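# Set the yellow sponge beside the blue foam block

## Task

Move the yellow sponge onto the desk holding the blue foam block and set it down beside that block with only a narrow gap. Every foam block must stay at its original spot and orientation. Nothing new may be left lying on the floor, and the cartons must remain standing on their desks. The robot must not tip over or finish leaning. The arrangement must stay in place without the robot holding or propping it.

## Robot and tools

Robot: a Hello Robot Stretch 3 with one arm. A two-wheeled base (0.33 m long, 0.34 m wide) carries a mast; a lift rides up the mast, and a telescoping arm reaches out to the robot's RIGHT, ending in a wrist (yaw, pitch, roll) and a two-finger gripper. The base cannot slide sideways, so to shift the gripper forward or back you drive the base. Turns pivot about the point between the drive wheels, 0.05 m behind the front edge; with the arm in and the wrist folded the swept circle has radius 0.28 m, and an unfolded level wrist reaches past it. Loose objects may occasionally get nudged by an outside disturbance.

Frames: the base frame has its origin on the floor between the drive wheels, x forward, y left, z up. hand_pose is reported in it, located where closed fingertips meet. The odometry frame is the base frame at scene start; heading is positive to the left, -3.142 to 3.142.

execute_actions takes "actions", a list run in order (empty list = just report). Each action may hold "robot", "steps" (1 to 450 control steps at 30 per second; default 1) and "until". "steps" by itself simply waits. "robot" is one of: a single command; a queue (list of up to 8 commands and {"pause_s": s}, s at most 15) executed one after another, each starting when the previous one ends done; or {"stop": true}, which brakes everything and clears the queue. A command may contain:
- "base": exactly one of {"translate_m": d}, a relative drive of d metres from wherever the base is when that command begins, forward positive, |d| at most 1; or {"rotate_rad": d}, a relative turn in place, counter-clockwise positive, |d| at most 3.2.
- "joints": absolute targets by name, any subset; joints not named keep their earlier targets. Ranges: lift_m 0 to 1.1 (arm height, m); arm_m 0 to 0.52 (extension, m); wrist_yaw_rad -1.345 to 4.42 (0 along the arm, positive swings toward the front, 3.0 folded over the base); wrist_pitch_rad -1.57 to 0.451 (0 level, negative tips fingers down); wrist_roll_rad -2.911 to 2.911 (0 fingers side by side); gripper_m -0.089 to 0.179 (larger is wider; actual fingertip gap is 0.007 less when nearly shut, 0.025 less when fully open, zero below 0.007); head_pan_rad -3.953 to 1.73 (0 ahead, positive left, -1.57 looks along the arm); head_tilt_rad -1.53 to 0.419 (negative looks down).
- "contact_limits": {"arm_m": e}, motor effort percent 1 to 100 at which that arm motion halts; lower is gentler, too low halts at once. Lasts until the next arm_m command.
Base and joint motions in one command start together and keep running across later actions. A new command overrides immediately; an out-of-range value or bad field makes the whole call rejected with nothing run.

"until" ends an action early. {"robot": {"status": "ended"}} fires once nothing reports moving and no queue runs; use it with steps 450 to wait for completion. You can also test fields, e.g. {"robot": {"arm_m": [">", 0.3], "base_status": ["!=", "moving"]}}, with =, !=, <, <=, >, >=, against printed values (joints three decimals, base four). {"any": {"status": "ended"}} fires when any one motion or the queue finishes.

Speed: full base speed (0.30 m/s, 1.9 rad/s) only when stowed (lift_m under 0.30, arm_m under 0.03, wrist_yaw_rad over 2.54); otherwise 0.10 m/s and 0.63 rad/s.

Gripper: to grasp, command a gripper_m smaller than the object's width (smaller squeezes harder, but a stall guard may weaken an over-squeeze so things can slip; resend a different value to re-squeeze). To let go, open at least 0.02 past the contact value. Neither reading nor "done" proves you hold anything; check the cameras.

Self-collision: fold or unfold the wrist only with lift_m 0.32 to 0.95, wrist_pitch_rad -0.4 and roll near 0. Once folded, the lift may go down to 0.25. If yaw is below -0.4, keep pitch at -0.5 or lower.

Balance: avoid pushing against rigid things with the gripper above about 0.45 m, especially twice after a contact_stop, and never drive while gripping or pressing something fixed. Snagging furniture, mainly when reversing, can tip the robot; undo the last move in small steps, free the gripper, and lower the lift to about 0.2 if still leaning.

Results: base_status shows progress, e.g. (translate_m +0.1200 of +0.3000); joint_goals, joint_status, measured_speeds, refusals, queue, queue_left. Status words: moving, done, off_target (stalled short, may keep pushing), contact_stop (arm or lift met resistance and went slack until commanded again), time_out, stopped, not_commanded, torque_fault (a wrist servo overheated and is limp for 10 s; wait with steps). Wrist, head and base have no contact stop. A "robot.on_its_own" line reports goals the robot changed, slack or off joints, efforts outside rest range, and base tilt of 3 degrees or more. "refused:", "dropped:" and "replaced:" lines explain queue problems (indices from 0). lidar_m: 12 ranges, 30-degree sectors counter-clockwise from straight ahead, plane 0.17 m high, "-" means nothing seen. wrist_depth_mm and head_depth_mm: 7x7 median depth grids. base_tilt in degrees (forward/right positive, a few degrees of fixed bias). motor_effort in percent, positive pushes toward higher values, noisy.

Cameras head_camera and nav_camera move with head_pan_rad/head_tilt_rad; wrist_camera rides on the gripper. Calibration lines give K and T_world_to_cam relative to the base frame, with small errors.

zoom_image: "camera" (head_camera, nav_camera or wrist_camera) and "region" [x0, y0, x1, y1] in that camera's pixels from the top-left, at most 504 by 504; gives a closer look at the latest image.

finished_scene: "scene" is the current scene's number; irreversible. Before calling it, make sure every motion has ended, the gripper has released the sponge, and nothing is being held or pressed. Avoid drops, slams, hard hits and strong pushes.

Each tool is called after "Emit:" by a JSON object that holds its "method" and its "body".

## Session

Emit:
{"method": "execute_actions", "body": {"actions": []}}

Scene clock: 0.00 s.
robot.base_odometry: x=+0.000 y=+0.000 heading=+0.000 (m, m, rad; robot's odometry frame)
robot.turned_by_wheels: +0.000 (rad since the last result)
robot.turned_by_imu: +0.000 (rad since the last result)
robot.base_tilt: forward=+0.3 right=+0.7 (deg)
robot.lidar_m: 1.73 1.54 1.27 1.78 2.33 2.33 2.42 1.88 1.51 1.62 1.76 2.09
robot.head_depth_mm: 1800 2039 2015 2003 2015 1611 1903 / 1800 2145 2142 2127 2095 1727 1636 / 1814 2284 2279 2238 2235 2175 2180 / 1830 2445 2405 2410 2390 2352 2325 / 1824 2550 2606 2593 2580 2550 2375 / 1843 2589 2682 2703 2710 2656 2384 / 1864 2385 2374 2414 2394 2401 2300
robot.base_status: not_commanded
robot.joint_positions: lift_m=+0.532 arm_m=+0.002 wrist_yaw_rad=+2.854 wrist_pitch_rad=-0.430 wrist_roll_rad=-0.009 gripper_m=+0.037 head_pan_rad=+0.011 head_tilt_rad=-0.005
robot.joint_goals: lift_m=+0.532 arm_m=+0.002 wrist_yaw_rad=+2.854 wrist_pitch_rad=-0.430 wrist_roll_rad=-0.009 gripper_m=+0.037 head_pan_rad=+0.011 head_tilt_rad=-0.005
robot.joint_status: lift_m=not_commanded arm_m=not_commanded wrist_yaw_rad=not_commanded wrist_pitch_rad=not_commanded wrist_roll_rad=not_commanded gripper_m=not_commanded head_pan_rad=not_commanded head_tilt_rad=not_commanded
robot.measured_speeds: translate_m=+0.000 rotate_rad=+0.000 lift_m=+0.000 arm_m=+0.000 wrist_yaw_rad=+0.000 wrist_pitch_rad=+0.000 wrist_roll_rad=+0.000 head_pan_rad=+0.000 head_tilt_rad=+0.000
robot: refusals=0 queue=idle queue_left=0
robot.motor_effort: left_wheel=-1 right_wheel=+0 lift_m=+28 arm_m=+0 wrist_yaw_rad=+0 wrist_pitch_rad=+8 wrist_roll_rad=+0 gripper_m=+0 head_pan_rad=+1 head_tilt_rad=+3 (%)
robot.hand_pose: x=+0.0421 y=+0.0669 z=+0.5423 quat_wxyz=(+0.249, +0.702, +0.052, +0.665) (m; robot's base frame)
robot.wrist_depth_mm: - - - - - - - / - - - - - - - / - - - - - - - / - - - - - - - / 848 873 897 897 919 923 937 / 733 - 719 750 776 787 787 / 637 - 656 669 664 691 700
pictures: head_camera (sideways: a quarter turn clockwise sets it upright), nav_camera (sideways: a quarter turn counterclockwise sets it upright), wrist_camera
camera_calibration (this result's frames):
head_camera: T_world_to_cam=[[0.0314275, -0.0089807, -0.999466, 1.32327], [0.0117387, 0.999894, -0.00861544, 0.015177], [0.999437, -0.0114616, 0.0315296, -0.090012], [0, 0, 0, 1]] pos_world=[0.0481961, -0.00432322, 1.32553]
nav_camera: T_world_to_cam=[[0.0422963, -0.025056, 0.998791, -1.2612], [0.0139603, -0.999573, -0.0256668, 0.0849455], [0.999008, 0.0150291, -0.0419285, 0.00241731], [0, 0, 0, 1]] pos_world=[0.0497432, 0.0532723, 1.26195]
wrist_camera: T_world_to_cam=[[0.959351, -0.275152, 0.0627489, -0.0623117], [-0.11625, -0.587885, -0.800548, 0.503376], [0.257162, 0.760712, -0.595974, 0.430113], [0, 0, 0, 1]] pos_world=[0.00768763, -0.0484099, 0.663223]
Images, in order (width x height): head_camera 896x504, nav_camera 672x504, wrist_camera 644x364.

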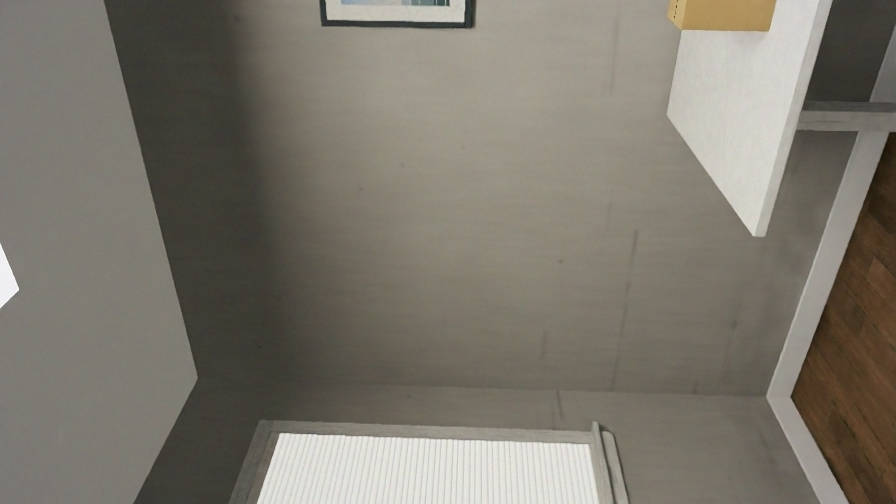

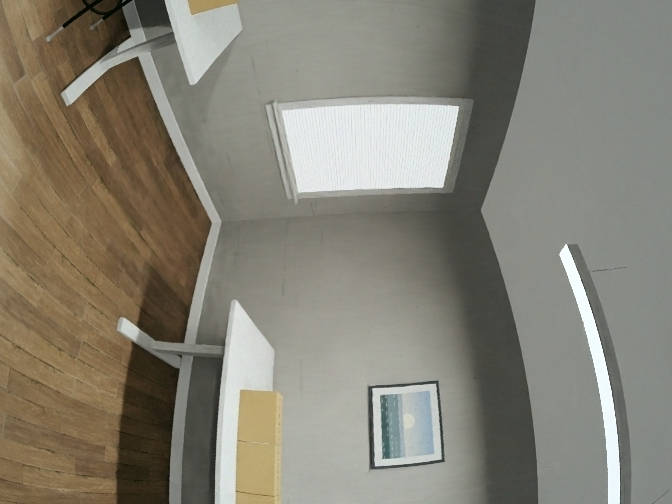

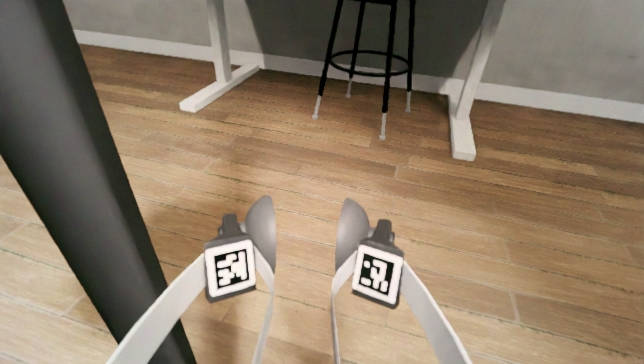

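Emit:
{"method": "execute_actions", "body": {"actions": [{"robot":{"joints":{"head_tilt_rad":-0.6,"head_pan_rad":1.1,"lift_m":0.28,"wrist_pitch_rad":-0.4}},"steps":100,"until":{"robot":{"head_pan_rad_status":"done"}}}]}}

Emit:
{"method": "execute_actions", "body": {"actions": [{"robot":{"joints":{"head_pan_rad":-0.8}},"steps":100,"until":{"robot":{"head_pan_rad_status":"done"}}}]}}

Emit:
{"method": "execute_actions", "body": {"actions": [{"robot":{"joints":{"head_pan_rad":-2.2}},"steps":100,"until":{"robot":{"head_pan_rad_status":"done"}}}]}}

Emit:
{"method": "execute_actions", "body": {"actions": [{"robot":{"joints":{"head_pan_rad":-3.5}},"steps":100,"until":{"robot":{"head_pan_rad_status":"done"}}}]}}

Scene clock: 1.60 s.
robot.base_odometry: x=+0.000 y=+0.000 heading=+0.000 (m, m, rad; robot's odometry frame)
robot.turned_by_wheels: +0.000 (rad since the last result)
robot.turned_by_imu: +0.000 (rad since the last result)
robot.base_tilt: forward=+0.3 right=+0.6 (deg)
robot.lidar_m: 1.72 1.54 1.27 1.77 2.33 2.34 2.43 1.87 1.51 1.62 1.76 2.09
robot.head_depth_mm: 1605 1749 1864 2162 1925 1536 1288 / 1620 1776 1518 1769 1836 1516 1275 / 1632 1779 1312 2188 1887 1527 1269 / 1651 1810 1322 1571 1799 1519 1269 / 1659 1810 1316 1852 1854 1505 1263 / 1687 1847 1317 2218 1848 1502 1264 / 1676 1857 1317 2218 1834 1484 1244
robot.base_status: not_commanded
robot.joint_positions: lift_m=+0.438 arm_m=+0.002 wrist_yaw_rad=+2.854 wrist_pitch_rad=-0.422 wrist_roll_rad=-0.009 gripper_m=+0.037 head_pan_rad=+1.093 head_tilt_rad=-0.592
robot.joint_goals: lift_m=+0.280 arm_m=+0.002 wrist_yaw_rad=+2.854 wrist_pitch_rad=-0.400 wrist_roll_rad=-0.009 gripper_m=+0.037 head_pan_rad=+1.100 head_tilt_rad=-0.600
robot.joint_status: lift_m=moving arm_m=not_commanded wrist_yaw_rad=not_commanded wrist_pitch_rad=moving wrist_roll_rad=not_commanded gripper_m=not_commanded head_pan_rad=done head_tilt_rad=done
robot.measured_speeds: translate_m=+0.000 rotate_rad=+0.000 lift_m=-0.110 arm_m=+0.000 wrist_yaw_rad=+0.000 wrist_pitch_rad=+0.000 wrist_roll_rad=+0.000 head_pan_rad=+0.000 head_tilt_rad=+0.000
robot: refusals=0 queue=running queue_left=0
robot.motor_effort: left_wheel=-1(1) right_wheel=+0(0) lift_m=+25(29) arm_m=+0(0) wrist_yaw_rad=+0(0) wrist_pitch_rad=+9(12) wrist_roll_rad=+0(0) gripper_m=+0(0) head_pan_rad=+4(40) head_tilt_rad=-4(48) (%)
robot.hand_pose: x=+0.0424 y=+0.0679 z=+0.4496 quat_wxyz=(+0.246, +0.702, +0.049, +0.666) (m; robot's base frame)
robot.wrist_depth_mm: - - - - - - - / - - - - - - - / - - - - - - - / - 910 933 948 - - - / 727 767 785 770 821 808 817 / 631 - 622 659 673 682 680 / 562 - 570 583 586 588 593
pictures: head_camera (sideways: a quarter turn clockwise sets it upright), nav_camera (sideways: a quarter turn counterclockwise sets it upright), wrist_camera
camera_calibration (this result's frames):
head_camera: T_world_to_cam=[[-0.234373, -0.472683, -0.849494, 1.12892], [-0.880944, 0.472797, -0.0200282, 0.0354693], [0.411105, 0.743662, -0.527218, 0.640809], [0, 0, 0, 1]] pos_world=[0.0323939, 0.0403043, 1.29757]
nav_camera: T_world_to_cam=[[0.293257, 0.510515, 0.808316, -1.01404], [0.882029, -0.470645, -0.0227504, 0.0758343], [0.368816, 0.71963, -0.588309, 0.71734], [0, 0, 0, 1]] pos_world=[-0.0340801, 0.0371546, 1.24341]
wrist_camera: T_world_to_cam=[[0.959206, -0.27564, 0.0628183, -0.0564969], [-0.114372, -0.581562, -0.805422, 0.431506], [0.258539, 0.765381, -0.589364, 0.370699], [0, 0, 0, 1]] pos_world=[0.00770422, -0.0483514, 0.56957]
Images, in order (width x height): head_camera 896x504, nav_camera 672x504, wrist_camera 644x364.

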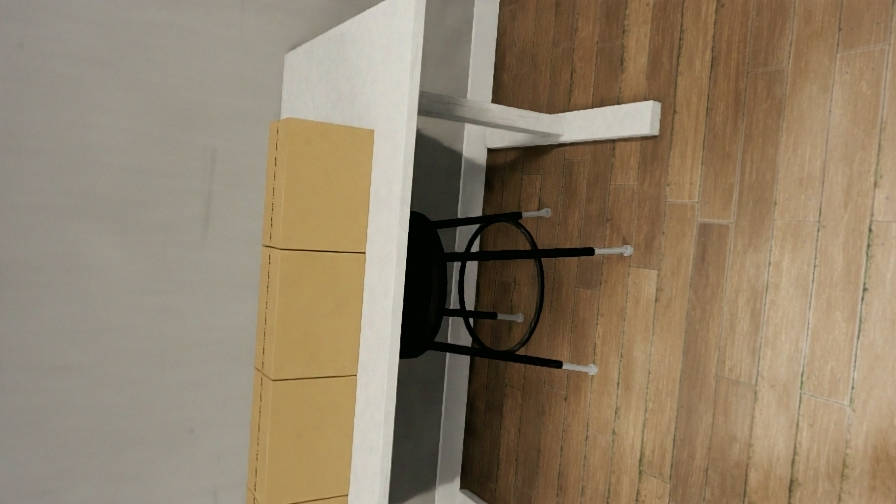

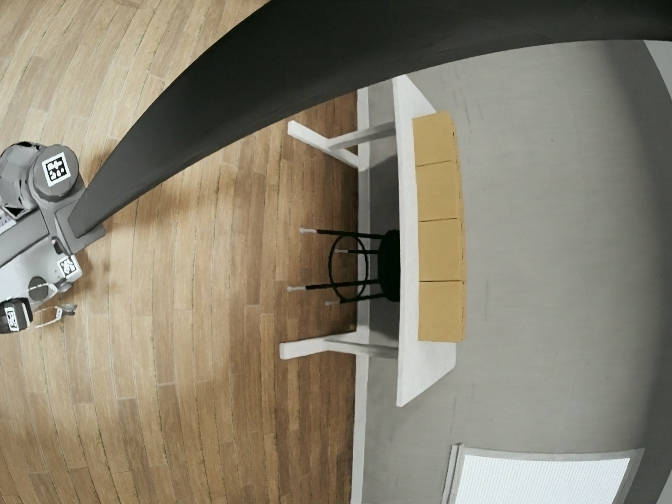

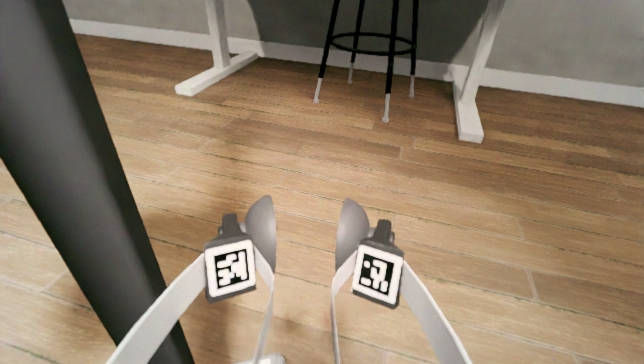

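Scene clock: 3.10 s.
robot.base_odometry: x=+0.000 y=+0.000 heading=+0.000 (m, m, rad; robot's odometry frame)
robot.turned_by_wheels: +0.000 (rad since the last result)
robot.turned_by_imu: +0.000 (rad since the last result)
robot.base_tilt: forward=+0.3 right=+0.7 (deg)
robot.lidar_m: 1.72 1.54 1.27 1.77 2.33 2.33 2.42 1.87 1.51 1.61 1.77 2.09
robot.head_depth_mm: 1939 2146 2405 2544 1912 1541 1287 / 1903 2098 2219 2507 1912 1531 1284 / 1848 2037 1702 2277 1881 1532 1276 / 1808 1985 1486 2352 1849 1516 1262 / 1768 1933 1463 2319 1862 1519 1269 / 1729 1875 1412 2253 1856 1496 1258 / 1690 1843 1372 2195 1830 1485 1248
robot.base_status: not_commanded
robot.joint_positions: lift_m=+0.284 arm_m=+0.002 wrist_yaw_rad=+2.854 wrist_pitch_rad=-0.422 wrist_roll_rad=-0.009 gripper_m=+0.037 head_pan_rad=-0.793 head_tilt_rad=-0.592
robot.joint_goals: lift_m=+0.280 arm_m=+0.002 wrist_yaw_rad=+2.854 wrist_pitch_rad=-0.400 wrist_roll_rad=-0.009 gripper_m=+0.037 head_pan_rad=-0.800 head_tilt_rad=-0.600
robot.joint_status: lift_m=moving arm_m=not_commanded wrist_yaw_rad=not_commanded wrist_pitch_rad=moving wrist_roll_rad=not_commanded gripper_m=not_commanded head_pan_rad=done head_tilt_rad=done
robot.measured_speeds: translate_m=+0.000 rotate_rad=+0.000 lift_m=-0.045 arm_m=+0.000 wrist_yaw_rad=+0.000 wrist_pitch_rad=+0.000 wrist_roll_rad=+0.000 head_pan_rad=+0.000 head_tilt_rad=+0.000
robot: refusals=0 queue=done queue_left=0
robot.motor_effort: left_wheel=-1(1) right_wheel=-1(0) lift_m=+21(23) arm_m=+0(0) wrist_yaw_rad=+0(0) wrist_pitch_rad=+12(12) wrist_roll_rad=+0(0) gripper_m=+0(0) head_pan_rad=-2(39) head_tilt_rad=-5(5) (%)
robot.hand_pose: x=+0.0424 y=+0.0680 z=+0.2963 quat_wxyz=(+0.246, +0.702, +0.049, +0.666) (m; robot's base frame)
robot.wrist_depth_mm: - - - - - - - / - - - - - - - / - 852 858 900 897 949 - / - 673 683 701 716 736 740 / 537 556 579 572 590 592 605 / 463 - - 481 501 504 512 / - - - 424 426 434 436
pictures: head_camera (sideways: a quarter turn clockwise sets it upright), nav_camera (sideways: a quarter turn counterclockwise sets it upright), wrist_camera
camera_calibration (this result's frames):
head_camera: T_world_to_cam=[[-0.377059, 0.369364, -0.849351, 1.1296], [0.722302, 0.691287, -0.0200322, 0.0256946], [0.579746, -0.621041, -0.527448, 0.64008], [0, 0, 0, 1]] pos_world=[0.0362827, -0.0374793, 1.29755]
nav_camera: T_world_to_cam=[[0.394794, -0.437059, 0.808157, -1.01445], [-0.720601, -0.692977, -0.0227471, 0.0856061], [0.569976, -0.573378, -0.588528, 0.716399], [0, 0, 0, 1]] pos_world=[0.0538577, 0.0267143, 1.24341]
wrist_camera: T_world_to_cam=[[0.959205, -0.275645, 0.0628192, -0.0468656], [-0.114347, -0.58148, -0.805485, 0.308043], [0.258556, 0.765441, -0.589278, 0.280301], [0, 0, 0, 1]] pos_world=[0.00770425, -0.0483506, 0.416243]
Images, in order (width x height): head_camera 896x504, nav_camera 672x504, wrist_camera 644x364.

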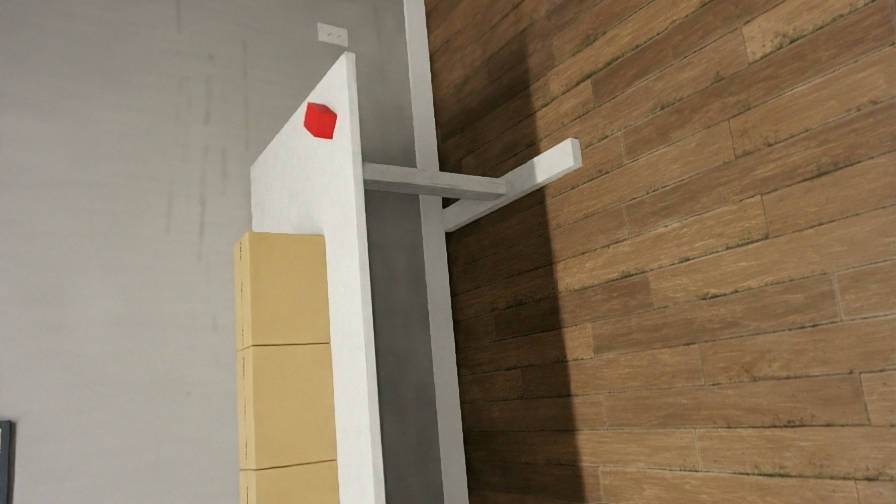

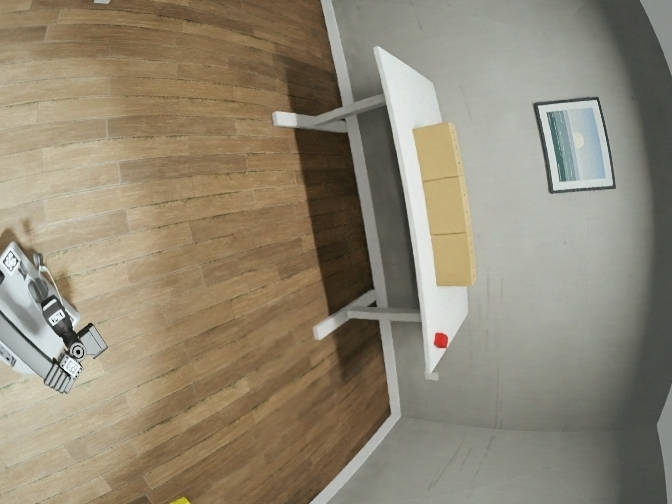

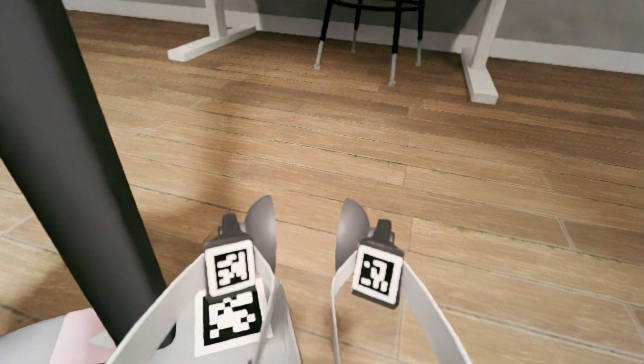

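Scene clock: 4.37 s.
robot.base_odometry: x=+0.000 y=+0.000 heading=+0.000 (m, m, rad; robot's odometry frame)
robot.turned_by_wheels: +0.000 (rad since the last result)
robot.turned_by_imu: +0.000 (rad since the last result)
robot.base_tilt: forward=+0.4 right=+0.7 (deg)
robot.lidar_m: 1.73 1.54 1.27 1.77 2.33 2.34 2.43 1.87 1.51 1.61 1.76 2.09
robot.head_depth_mm: 1565 1739 1932 2155 1932 1533 1289 / 1575 1728 1896 2159 1833 1535 1280 / 1503 1671 1881 2160 1850 1526 1281 / 1485 1629 1738 1985 1851 1511 1278 / 1489 1613 1758 2022 1860 1510 1264 / 1481 1625 1738 1978 1842 1503 1262 / 1473 1610 1743 1966 1841 1478 1252
robot.base_status: not_commanded
robot.joint_positions: lift_m=+0.280 arm_m=+0.002 wrist_yaw_rad=+2.854 wrist_pitch_rad=-0.422 wrist_roll_rad=-0.009 gripper_m=+0.037 head_pan_rad=-2.193 head_tilt_rad=-0.593
robot.joint_goals: lift_m=+0.280 arm_m=+0.002 wrist_yaw_rad=+2.854 wrist_pitch_rad=-0.400 wrist_roll_rad=-0.009 gripper_m=+0.037 head_pan_rad=-2.200 head_tilt_rad=-0.600
robot.joint_status: lift_m=done arm_m=not_commanded wrist_yaw_rad=not_commanded wrist_pitch_rad=done wrist_roll_rad=not_commanded gripper_m=not_commanded head_pan_rad=done head_tilt_rad=done
robot.measured_speeds: translate_m=+0.000 rotate_rad=+0.000 lift_m=+0.000 arm_m=+0.000 wrist_yaw_rad=+0.000 wrist_pitch_rad=+0.000 wrist_roll_rad=+0.000 head_pan_rad=+0.000 head_tilt_rad=+0.000
robot: refusals=0 queue=done queue_left=0
robot.motor_effort: left_wheel=-1(1) right_wheel=+0(0) lift_m=+25(27) arm_m=+0(0) wrist_yaw_rad=-1(0) wrist_pitch_rad=+11(9) wrist_roll_rad=+0(0) gripper_m=+0(0) head_pan_rad=-3(40) head_tilt_rad=-5(5) (%)
robot.hand_pose: x=+0.0424 y=+0.0680 z=+0.2920 quat_wxyz=(+0.246, +0.702, +0.049, +0.666) (m; robot's base frame)
robot.wrist_depth_mm: - - - - - - - / - - - - - - - / - 861 866 876 900 926 - / - 672 687 686 709 714 735 / 523 551 572 572 579 588 606 / 462 - - 477 488 491 504 / - - - 418 420 429 429
pictures: head_camera (sideways: a quarter turn clockwise sets it upright), nav_camera (sideways: a quarter turn counterclockwise sets it upright), wrist_camera
camera_calibration (this result's frames):
head_camera: T_world_to_cam=[[0.299914, 0.434391, -0.849327, 1.12544], [0.80401, -0.594278, -0.0200328, 0.0251971], [-0.513438, -0.67686, -0.527487, 0.646799], [0, 0, 0, 1]] pos_world=[-0.0257029, -0.0361143, 1.29755]
nav_camera: T_world_to_cam=[[-0.363609, -0.463373, 0.80813, -1.00979], [-0.805385, 0.592315, -0.0227465, 0.0861226], [-0.468127, -0.659127, -0.588565, 0.722779], [0, 0, 0, 1]] pos_world=[0.0405454, -0.0425193, 1.2434]
wrist_camera: T_world_to_cam=[[0.959203, -0.27565, 0.0628196, -0.0465936], [-0.114333, -0.58143, -0.805523, 0.304566], [0.258568, 0.765478, -0.589226, 0.277723], [0, 0, 0, 1]] pos_world=[0.00770457, -0.0483502, 0.411903]
Images, in order (width x height): head_camera 896x504, nav_camera 672x504, wrist_camera 644x364.

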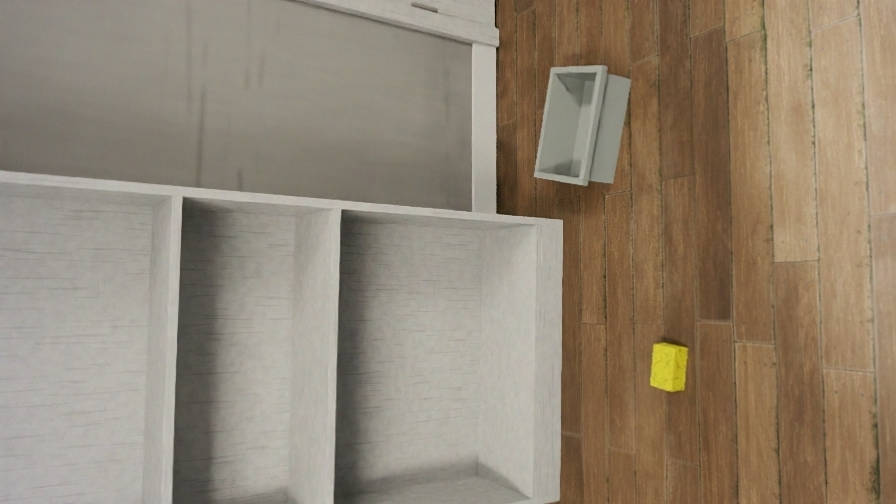

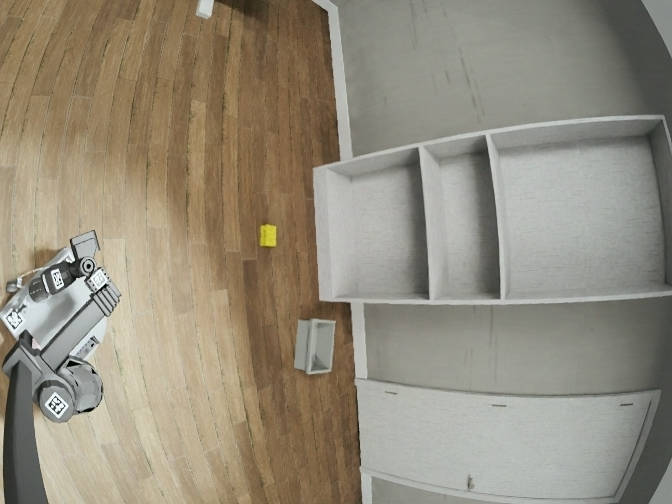

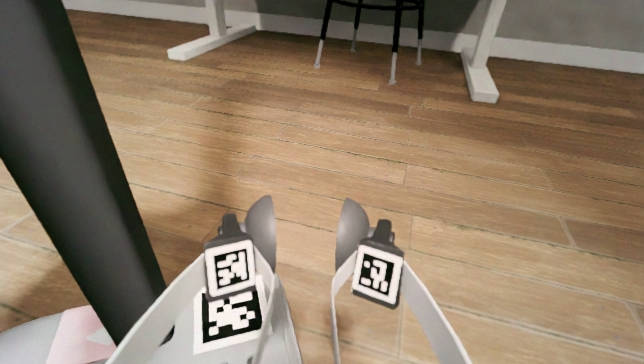

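Scene clock: 5.60 s.
robot.base_odometry: x=+0.000 y=+0.000 heading=+0.000 (m, m, rad; robot's odometry frame)
robot.turned_by_wheels: +0.000 (rad since the last result)
robot.turned_by_imu: +0.000 (rad since the last result)
robot.base_tilt: forward=+0.3 right=+0.7 (deg)
robot.lidar_m: 1.73 1.54 1.27 1.77 2.33 2.34 2.43 1.87 1.51 1.62 1.76 2.09
robot.head_depth_mm: 2179 1806 2646 2510 1910 1532 1292 / 2218 1840 2687 2506 1904 1534 1287 / 2274 1892 2784 2463 1910 1525 1286 / 2327 2499 2831 2430 1879 1515 1270 / 2377 2511 2792 2449 1859 1502 1266 / 2427 2700 2942 2434 1859 1497 1264 / 2468 2797 2991 2378 1831 1485 1260
robot.base_status: not_commanded
robot.joint_positions: lift_m=+0.280 arm_m=+0.002 wrist_yaw_rad=+2.854 wrist_pitch_rad=-0.422 wrist_roll_rad=-0.009 gripper_m=+0.037 head_pan_rad=-3.493 head_tilt_rad=-0.593
robot.joint_goals: lift_m=+0.280 arm_m=+0.002 wrist_yaw_rad=+2.854 wrist_pitch_rad=-0.400 wrist_roll_rad=-0.009 gripper_m=+0.037 head_pan_rad=-3.500 head_tilt_rad=-0.600
robot.joint_status: lift_m=done arm_m=not_commanded wrist_yaw_rad=not_commanded wrist_pitch_rad=done wrist_roll_rad=not_commanded gripper_m=not_commanded head_pan_rad=done head_tilt_rad=done
robot.measured_speeds: translate_m=+0.000 rotate_rad=+0.000 lift_m=+0.000 arm_m=+0.000 wrist_yaw_rad=+0.000 wrist_pitch_rad=+0.000 wrist_roll_rad=+0.000 head_pan_rad=+0.000 head_tilt_rad=+0.000
robot: refusals=0 queue=done queue_left=0
robot.motor_effort: left_wheel=-1(0) right_wheel=+0(0) lift_m=+24(25) arm_m=+0(0) wrist_yaw_rad=+0(0) wrist_pitch_rad=+11(11) wrist_roll_rad=+0(0) gripper_m=+0(0) head_pan_rad=-3(38) head_tilt_rad=-4(5) (%)
robot.hand_pose: x=+0.0424 y=+0.0680 z=+0.2920 quat_wxyz=(+0.246, +0.702, +0.049, +0.666) (m; robot's base frame)
robot.wrist_depth_mm: - - - - - - - / - - - - - - - / - 841 846 897 904 947 - / - 668 678 697 705 729 732 / 527 553 564 577 578 590 600 / 464 - - 475 486 495 501 / - - - 419 421 435 434
pictures: head_camera (sideways: a quarter turn clockwise sets it upright), nav_camera (sideways: a quarter turn counterclockwise sets it upright), wrist_camera
camera_calibration (this result's frames):
head_camera: T_world_to_cam=[[0.498809, -0.172793, -0.849313, 1.12421], [-0.357548, -0.93368, -0.0200332, 0.0322831], [-0.789525, 0.313663, -0.52751, 0.648513], [0, 0, 0, 1]] pos_world=[-0.0372054, 0.0209834, 1.29755]
nav_camera: T_world_to_cam=[[-0.543772, 0.226413, 0.808114, -1.00867], [0.35529, 0.934479, -0.0227462, 0.079042], [-0.760316, 0.274747, -0.588586, 0.724589], [0, 0, 0, 1]] pos_world=[-0.0256542, -0.0445645, 1.2434]
wrist_camera: T_world_to_cam=[[0.959203, -0.275651, 0.0628197, -0.0465936], [-0.114333, -0.58143, -0.805523, 0.304566], [0.258568, 0.765478, -0.589225, 0.277722], [0, 0, 0, 1]] pos_world=[0.00770459, -0.0483502, 0.411903]
Images, in order (width x height): head_camera 896x504, nav_camera 672x504, wrist_camera 644x364.

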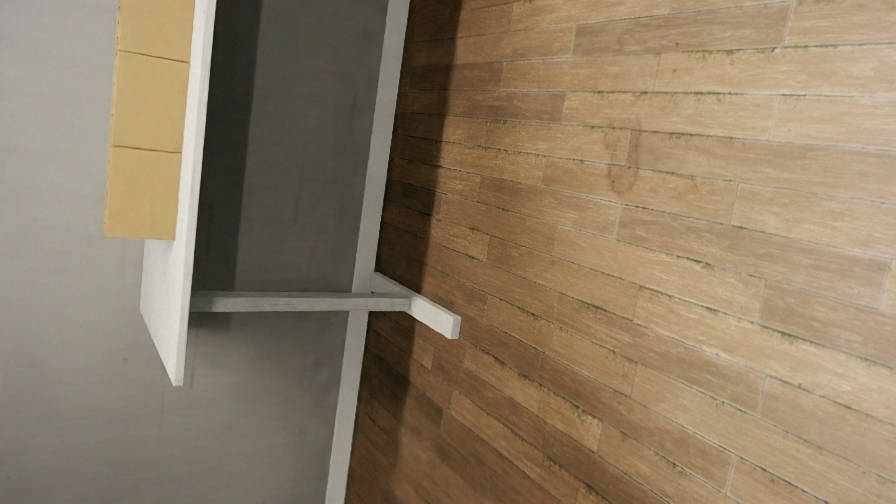

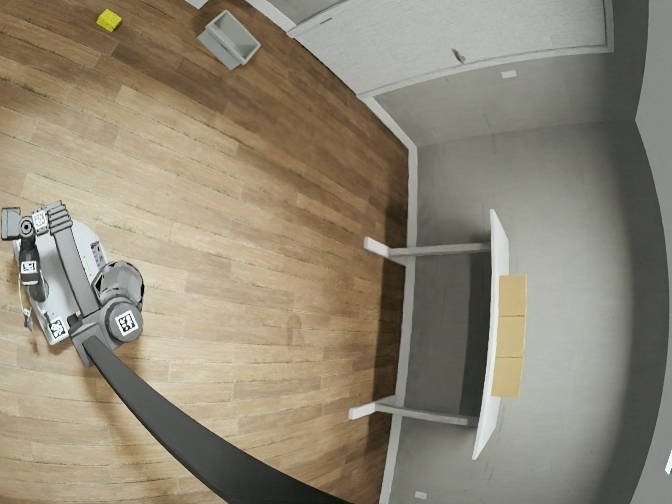

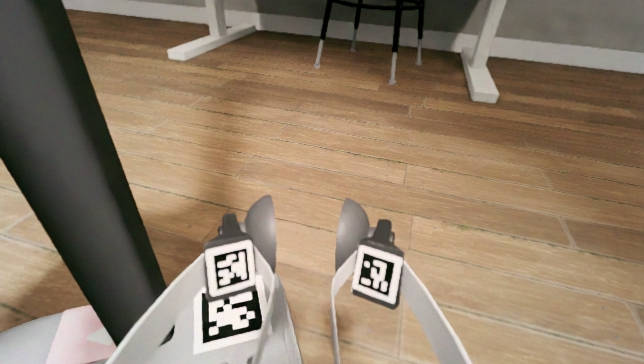

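Emit:
{"method": "execute_actions", "body": {"actions": [{"robot":[{"base":{"rotate_rad":-1.51},"joints":{"head_pan_rad":0.9,"head_tilt_rad":-0.5,"gripper_m":0.15}},{"base":{"translate_m":1.0}}],"steps":300,"until":{"robot":{"queue_left":["=",0],"translate_m":[">",0.82]}}},{"robot":{"joints":{"lift_m":0.36}},"steps":100,"until":{"robot":{"lift_m":[">",0.33]}}},{"robot":{"joints":{"wrist_yaw_rad":0.0,"arm_m":0.4}},"steps":100,"until":{"robot":{"wrist_yaw_rad":["<",0.8]}}},{"robot":{"joints":{"wrist_pitch_rad":-1.57,"wrist_roll_rad":0.86,"lift_m":0.3}},"steps":300,"until":{"robot":{"status":"ended"}}}]}}

Scene clock: 16.93 s.
robot.base_odometry: x=+0.061 y=-0.998 heading=-1.510 (m, m, rad; robot's odometry frame)
robot.turned_by_wheels: -1.510 (rad since the last result)
robot.turned_by_imu: -1.514 (rad since the last result)
robot.base_tilt: forward=+0.3 right=+0.8 (deg)
robot.lidar_m: 1.11 1.51 1.05 1.61 1.72 2.33 2.78 3.20 2.77 1.07 0.99 0.72
robot.head_depth_mm: 1264 1377 1494 1648 1835 1656 1358 / 1254 1364 1489 1641 1823 1663 1352 / 1250 1355 1487 1635 1808 1650 1344 / 1239 1346 1469 1624 1802 1629 1340 / 1230 1345 1464 1409 1001 1633 1339 / 1237 1336 1443 1252 878 1481 1301 / 1227 1324 1437 1247 907 1601 1326
robot.base_status: done (translate_m +1.0000 of +1.0000)
robot.joint_positions: lift_m=+0.300 arm_m=+0.400 wrist_yaw_rad=+0.000 wrist_pitch_rad=-1.563 wrist_roll_rad=+0.857 gripper_m=+0.150 head_pan_rad=+0.893 head_tilt_rad=-0.507
robot.joint_goals: lift_m=+0.300 arm_m=+0.400 wrist_yaw_rad=+0.000 wrist_pitch_rad=-1.570 wrist_roll_rad=+0.860 gripper_m=+0.150 head_pan_rad=+0.900 head_tilt_rad=-0.500
robot.joint_status: lift_m=done arm_m=done wrist_yaw_rad=done wrist_pitch_rad=done wrist_roll_rad=done gripper_m=done head_pan_rad=done head_tilt_rad=done
robot.measured_speeds: translate_m=+0.000 rotate_rad=+0.000 lift_m=+0.000 arm_m=+0.000 wrist_yaw_rad=+0.000 wrist_pitch_rad=+0.000 wrist_roll_rad=+0.000 head_pan_rad=+0.000 head_tilt_rad=+0.000
robot: refusals=0 queue=done queue_left=0
robot.motor_effort: left_wheel=+1(11) right_wheel=-3(8) lift_m=+26(32) arm_m=+3(5) wrist_yaw_rad=-1(2) wrist_pitch_rad=-4(12) wrist_roll_rad=+1(2) gripper_m=+0(85) head_pan_rad=+4(41) head_tilt_rad=+5(22) (%)
robot.hand_pose: x=-0.0216 y=-0.5224 z=+0.1824 quat_wxyz=(+0.248, +0.246, -0.665, -0.660) (m; robot's base frame)
robot.wrist_depth_mm: 309 309 311 311 312 313 314 / 320 321 317 319 320 321 321 / 327 329 327 288 328 332 332 / 336 339 338 296 341 343 340 / 349 346 351 352 350 351 349 / 355 365 362 362 363 - 363 / 373 373 373 377 377 378 373
pictures: head_camera (sideways: a quarter turn clockwise sets it upright), nav_camera (sideways: a quarter turn counterclockwise sets it upright), wrist_camera
camera_calibration (this result's frames):
head_camera: T_world_to_cam=[[-0.276838, -0.358737, -0.891442, 1.18388], [-0.768512, 0.639561, -0.0187123, 0.0330725], [0.576845, 0.679904, -0.452748, 0.542901], [0, 0, 0, 1]] pos_world=[0.0399906, 0.03443, 1.30178]
nav_camera: T_world_to_cam=[[0.344126, 0.386692, 0.855597, -1.076], [0.772289, -0.634829, -0.0237042, 0.0777481], [0.533992, 0.668925, -0.5171, 0.623688], [0, 0, 0, 1]] pos_world=[-0.0228087, 0.0482368, 1.24497]
wrist_camera: T_world_to_cam=[[-0.692812, 0.720993, 0.0134339, 0.35284], [0.708013, 0.676568, 0.202418, 0.356842], [0.136853, 0.149749, -0.979207, 0.428471], [0, 0, 0, 1]] pos_world=[-0.0668343, -0.559986, 0.342591]
Images, in order (width x height): head_camera 896x504, nav_camera 672x504, wrist_camera 644x364.

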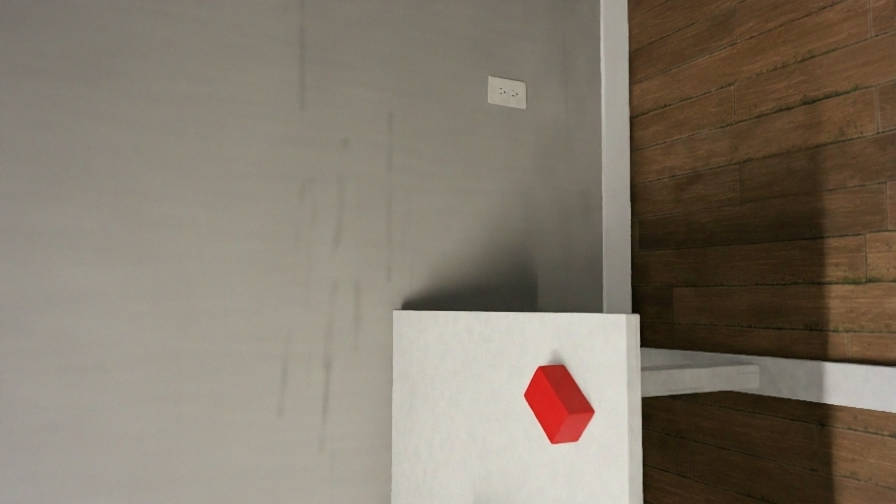

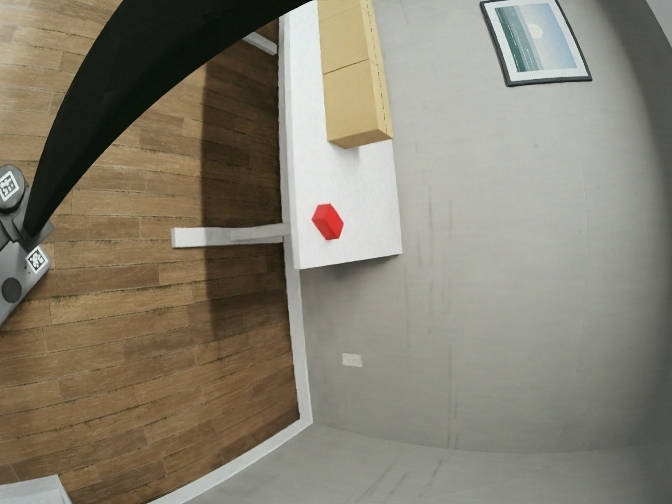

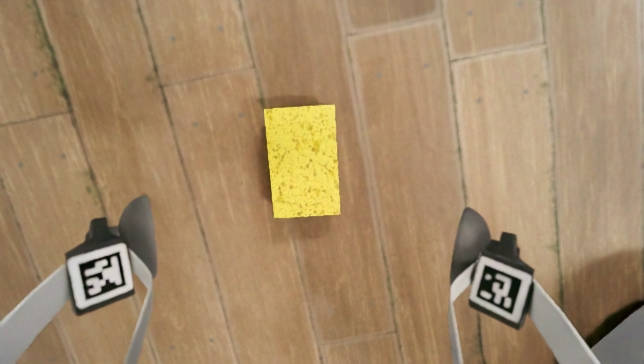

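Emit:
{"method": "execute_actions", "body": {"actions": [{"robot":[{"joints":{"arm_m":0.413,"lift_m":0.155,"wrist_roll_rad":0.77,"gripper_m":0.12,"head_pan_rad":1.4}},{"joints":{"gripper_m":0.03}},{"joints":{"lift_m":0.4}}],"steps":450,"until":{"robot":{"queue_left":["=",0],"lift_m":[">",0.2]}}}]}}

Scene clock: 23.37 s.
robot.base_odometry: x=+0.061 y=-0.998 heading=-1.510 (m, m, rad; robot's odometry frame)
robot.turned_by_wheels: +0.000 (rad since the last result)
robot.turned_by_imu: -0.001 (rad since the last result)
robot.base_tilt: forward=+0.3 right=+0.7 (deg)
robot.lidar_m: 1.11 1.51 1.05 1.61 1.72 2.32 2.78 3.20 2.78 1.07 0.99 0.72
robot.head_depth_mm: 1214 1302 1402 1320 995 1614 1352 / 1271 1358 1462 1304 902 1411 1355 / 1317 1419 1531 1286 941 1645 1348 / 1384 1494 1608 1057 1004 1638 1337 / 1409 1558 1686 1061 1038 1619 1325 / 1497 1655 1778 1107 1850 1608 1327 / 1578 1745 1829 1158 1950 1612 1325
robot.base_status: done (translate_m +1.0000 of +1.0000)
robot.joint_positions: lift_m=+0.202 arm_m=+0.413 wrist_yaw_rad=+0.000 wrist_pitch_rad=-1.564 wrist_roll_rad=+0.774 gripper_m=+0.031 head_pan_rad=+1.393 head_tilt_rad=-0.507
robot.joint_goals: lift_m=+0.400 arm_m=+0.413 wrist_yaw_rad=+0.000 wrist_pitch_rad=-1.570 wrist_roll_rad=+0.770 gripper_m=+0.030 head_pan_rad=+1.400 head_tilt_rad=-0.500
robot.joint_status: lift_m=moving arm_m=done wrist_yaw_rad=done wrist_pitch_rad=done wrist_roll_rad=done gripper_m=done head_pan_rad=done head_tilt_rad=done
robot.measured_speeds: translate_m=+0.000 rotate_rad=+0.000 lift_m=+0.110 arm_m=+0.000 wrist_yaw_rad=+0.000 wrist_pitch_rad=+0.000 wrist_roll_rad=+0.000 head_pan_rad=+0.000 head_tilt_rad=+0.000
robot: refusals=0 queue=running queue_left=0
robot.motor_effort: left_wheel=+3(2) right_wheel=-3(3) lift_m=+30(32) arm_m=+3(1) wrist_yaw_rad=-1(1) wrist_pitch_rad=-4(4) wrist_roll_rad=-2(2) gripper_m=-16(91) head_pan_rad=+4(30) head_tilt_rad=+5(5) (%)
robot.hand_pose: x=-0.0216 y=-0.5352 z=+0.0841 quat_wxyz=(+0.275, +0.273, -0.654, -0.650) (m; robot's base frame)
robot.wrist_depth_mm: 219 220 220 220 221 221 222 / 226 228 228 227 228 227 228 / 232 232 231 145 233 236 236 / 240 239 237 148 241 241 243 / 246 247 154 153 248 250 251 / 255 257 160 158 259 259 260 / 264 262 266 268 267 268 269
pictures: head_camera (sideways: a quarter turn clockwise sets it upright), nav_camera (sideways: a quarter turn counterclockwise sets it upright), wrist_camera
camera_calibration (this result's frames):
head_camera: T_world_to_cam=[[-0.0710062, -0.447537, -0.891442, 1.18263], [-0.981035, 0.192924, -0.0187123, 0.0343689], [0.180355, 0.873207, -0.452748, 0.54532], [0, 0, 0, 1]] pos_world=[0.0193399, 0.0464618, 1.30178]
nav_camera: T_world_to_cam=[[0.116661, 0.504325, 0.855597, -1.07461], [0.982081, -0.18696, -0.0237042, 0.0764683], [0.148008, 0.843031, -0.5171, 0.626042], [0, 0, 0, 1]] pos_world=[-0.0423928, 0.0284772, 1.24497]
wrist_camera: T_world_to_cam=[[-0.749898, 0.661397, 0.0144027, 0.330191], [0.64993, 0.732485, 0.202625, 0.414071], [0.123466, 0.161309, -0.97915, 0.340047], [0, 0, 0, 1]] pos_world=[-0.0634919, -0.576541, 0.2443]
Images, in order (width x height): head_camera 896x504, nav_camera 672x504, wrist_camera 644x364.

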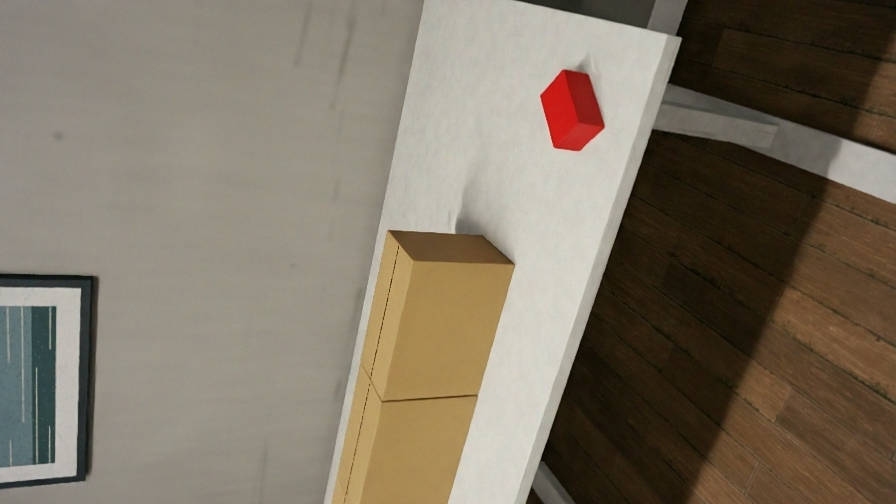

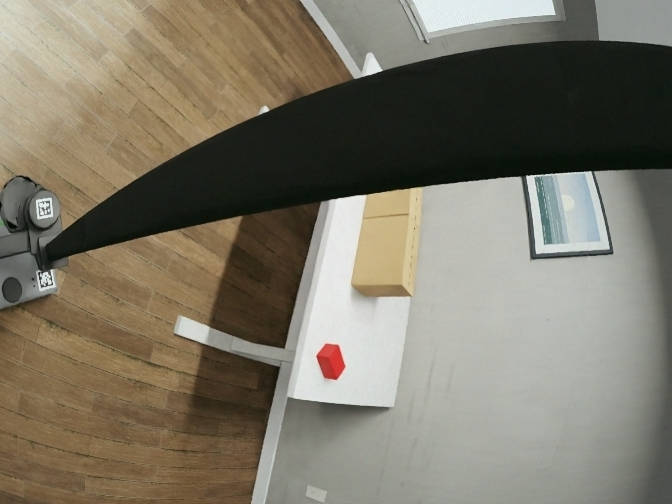

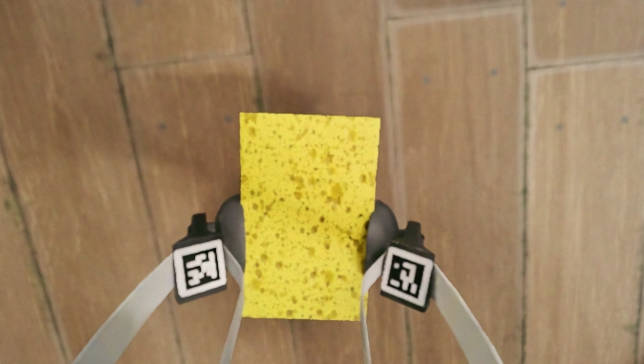

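Emit:
{"method": "execute_actions", "body": {"actions": [{"robot":{"base":{"rotate_rad":2.08},"joints":{"lift_m":0.36,"arm_m":0.0,"wrist_roll_rad":0.0,"wrist_pitch_rad":-0.4,"head_pan_rad":-1.0,"head_tilt_rad":-0.7}},"steps":150,"until":{"robot":{"wrist_roll_rad":["<",0.05],"wrist_pitch_rad":[">",-0.5],"lift_m":[">",0.33]}}},{"robot":{"joints":{"wrist_yaw_rad":3.0}},"steps":150,"until":{"robot":{"wrist_yaw_rad":[">",2.8],"arm_m":["<",0.03]}}},{"robot":{"joints":{"lift_m":0.29}},"steps":150,"until":{"robot":{"base_status":["!=","moving"]}}},{"robot":{"base":{"translate_m":0.83}},"steps":300,"until":{"robot":{"status":"ended"}}}]}}

Scene clock: 32.83 s.
robot.base_odometry: x=+0.760 y=-0.550 heading=+0.570 (m, m, rad; robot's odometry frame)
robot.turned_by_wheels: +2.080 (rad since the last result)
robot.turned_by_imu: +2.089 (rad since the last result)
robot.base_tilt: forward=+0.4 right=+0.7 (deg)
robot.lidar_m: 1.87 1.69 1.64 3.25 3.64 1.86 1.53 1.80 0.92 0.95 1.16 0.92
robot.head_depth_mm: 936 1037 1150 659 670 636 1205 / 949 1051 1156 654 681 632 1195 / 964 1073 1170 649 696 630 1210 / 976 1091 1182 649 693 641 1211 / 991 1106 1181 659 706 636 1209 / 1005 1123 1206 661 710 650 1192 / 1017 1137 1211 676 717 649 1193
robot.base_status: done (translate_m +0.8300 of +0.8300)
robot.joint_positions: lift_m=+0.290 arm_m=+0.002 wrist_yaw_rad=+2.999 wrist_pitch_rad=-0.422 wrist_roll_rad=+0.003 gripper_m=+0.031 head_pan_rad=-0.993 head_tilt_rad=-0.692
robot.joint_goals: lift_m=+0.290 arm_m=+0.000 wrist_yaw_rad=+3.000 wrist_pitch_rad=-0.400 wrist_roll_rad=+0.000 gripper_m=+0.030 head_pan_rad=-1.000 head_tilt_rad=-0.700
robot.joint_status: lift_m=done arm_m=done wrist_yaw_rad=done wrist_pitch_rad=done wrist_roll_rad=done gripper_m=done head_pan_rad=done head_tilt_rad=done
robot.measured_speeds: translate_m=+0.000 rotate_rad=+0.000 lift_m=+0.000 arm_m=+0.000 wrist_yaw_rad=+0.000 wrist_pitch_rad=+0.000 wrist_roll_rad=+0.000 head_pan_rad=+0.000 head_tilt_rad=+0.000
robot: refusals=0 queue=done queue_left=0
robot.motor_effort: left_wheel=-4(9) right_wheel=+3(9) lift_m=+25(32) arm_m=-3(1) wrist_yaw_rad=+1(2) wrist_pitch_rad=+12(14) wrist_roll_rad=-2(2) gripper_m=-17(16) head_pan_rad=-2(37) head_tilt_rad=-5(29) (%)
robot.hand_pose: x=+0.0105 y=+0.0746 z=+0.3019 quat_wxyz=(+0.197, +0.701, +0.098, +0.678) (m; robot's base frame)
robot.wrist_depth_mm: - - - - - - - / - - - - - - - / 850 - 836 145 929 952 - / 674 - 150 148 709 735 752 / 569 559 153 153 606 597 608 / 477 494 159 158 505 504 509 / - - - 408 428 437 441
pictures: head_camera (sideways: a quarter turn clockwise sets it upright), nav_camera (sideways: a quarter turn counterclockwise sets it upright), wrist_camera
camera_calibration (this result's frames):
head_camera: T_world_to_cam=[[-0.340519, 0.505275, -0.792934, 1.05582], [0.844295, 0.535452, -0.0213738, 0.0266944], [0.413778, -0.676748, -0.608933, 0.747104], [0, 0, 0, 1]] pos_world=[0.0278546, -0.0421737, 1.2927]
nav_camera: T_world_to_cam=[[0.342039, -0.57148, 0.745936, -0.933027], [-0.845283, -0.533889, -0.0214327, 0.0846527], [0.410495, -0.623196, -0.665673, 0.817725], [0, 0, 0, 1]] pos_world=[0.0550145, 0.0215919, 1.24213]
wrist_camera: T_world_to_cam=[[0.989009, -0.138398, 0.0520342, -0.0221441], [-0.0402487, -0.590633, -0.805936, 0.312836], [0.142273, 0.794983, -0.589711, 0.285869], [0, 0, 0, 1]] pos_world=[-0.00617963, -0.0455551, 0.421858]
Images, in order (width x height): head_camera 896x504, nav_camera 672x504, wrist_camera 644x364.

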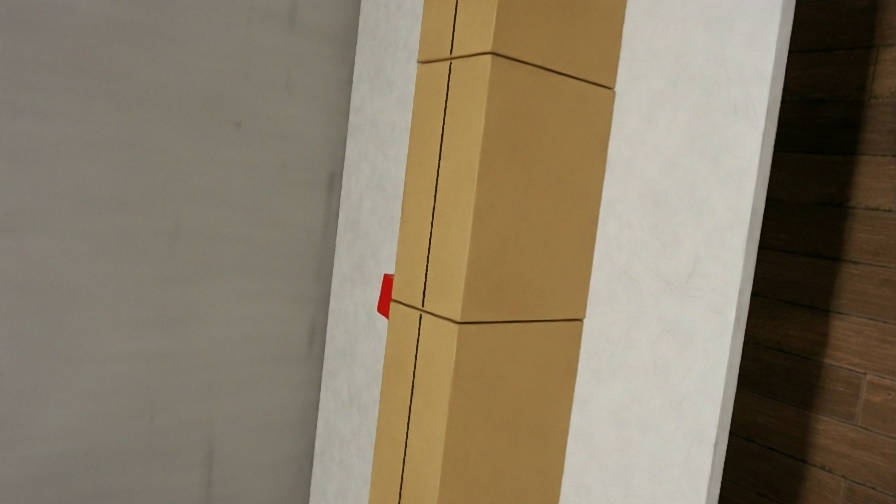

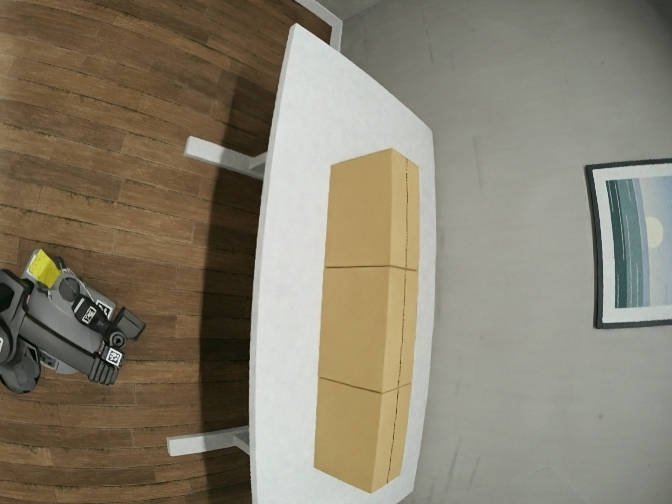

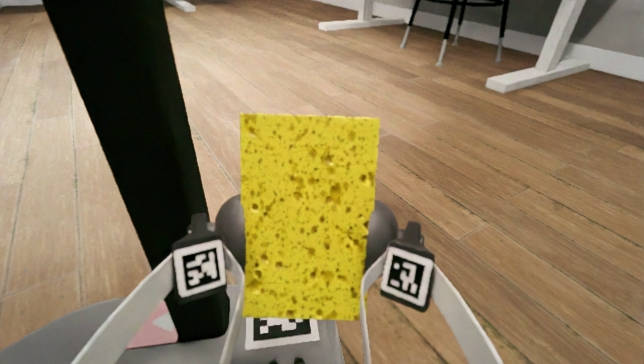

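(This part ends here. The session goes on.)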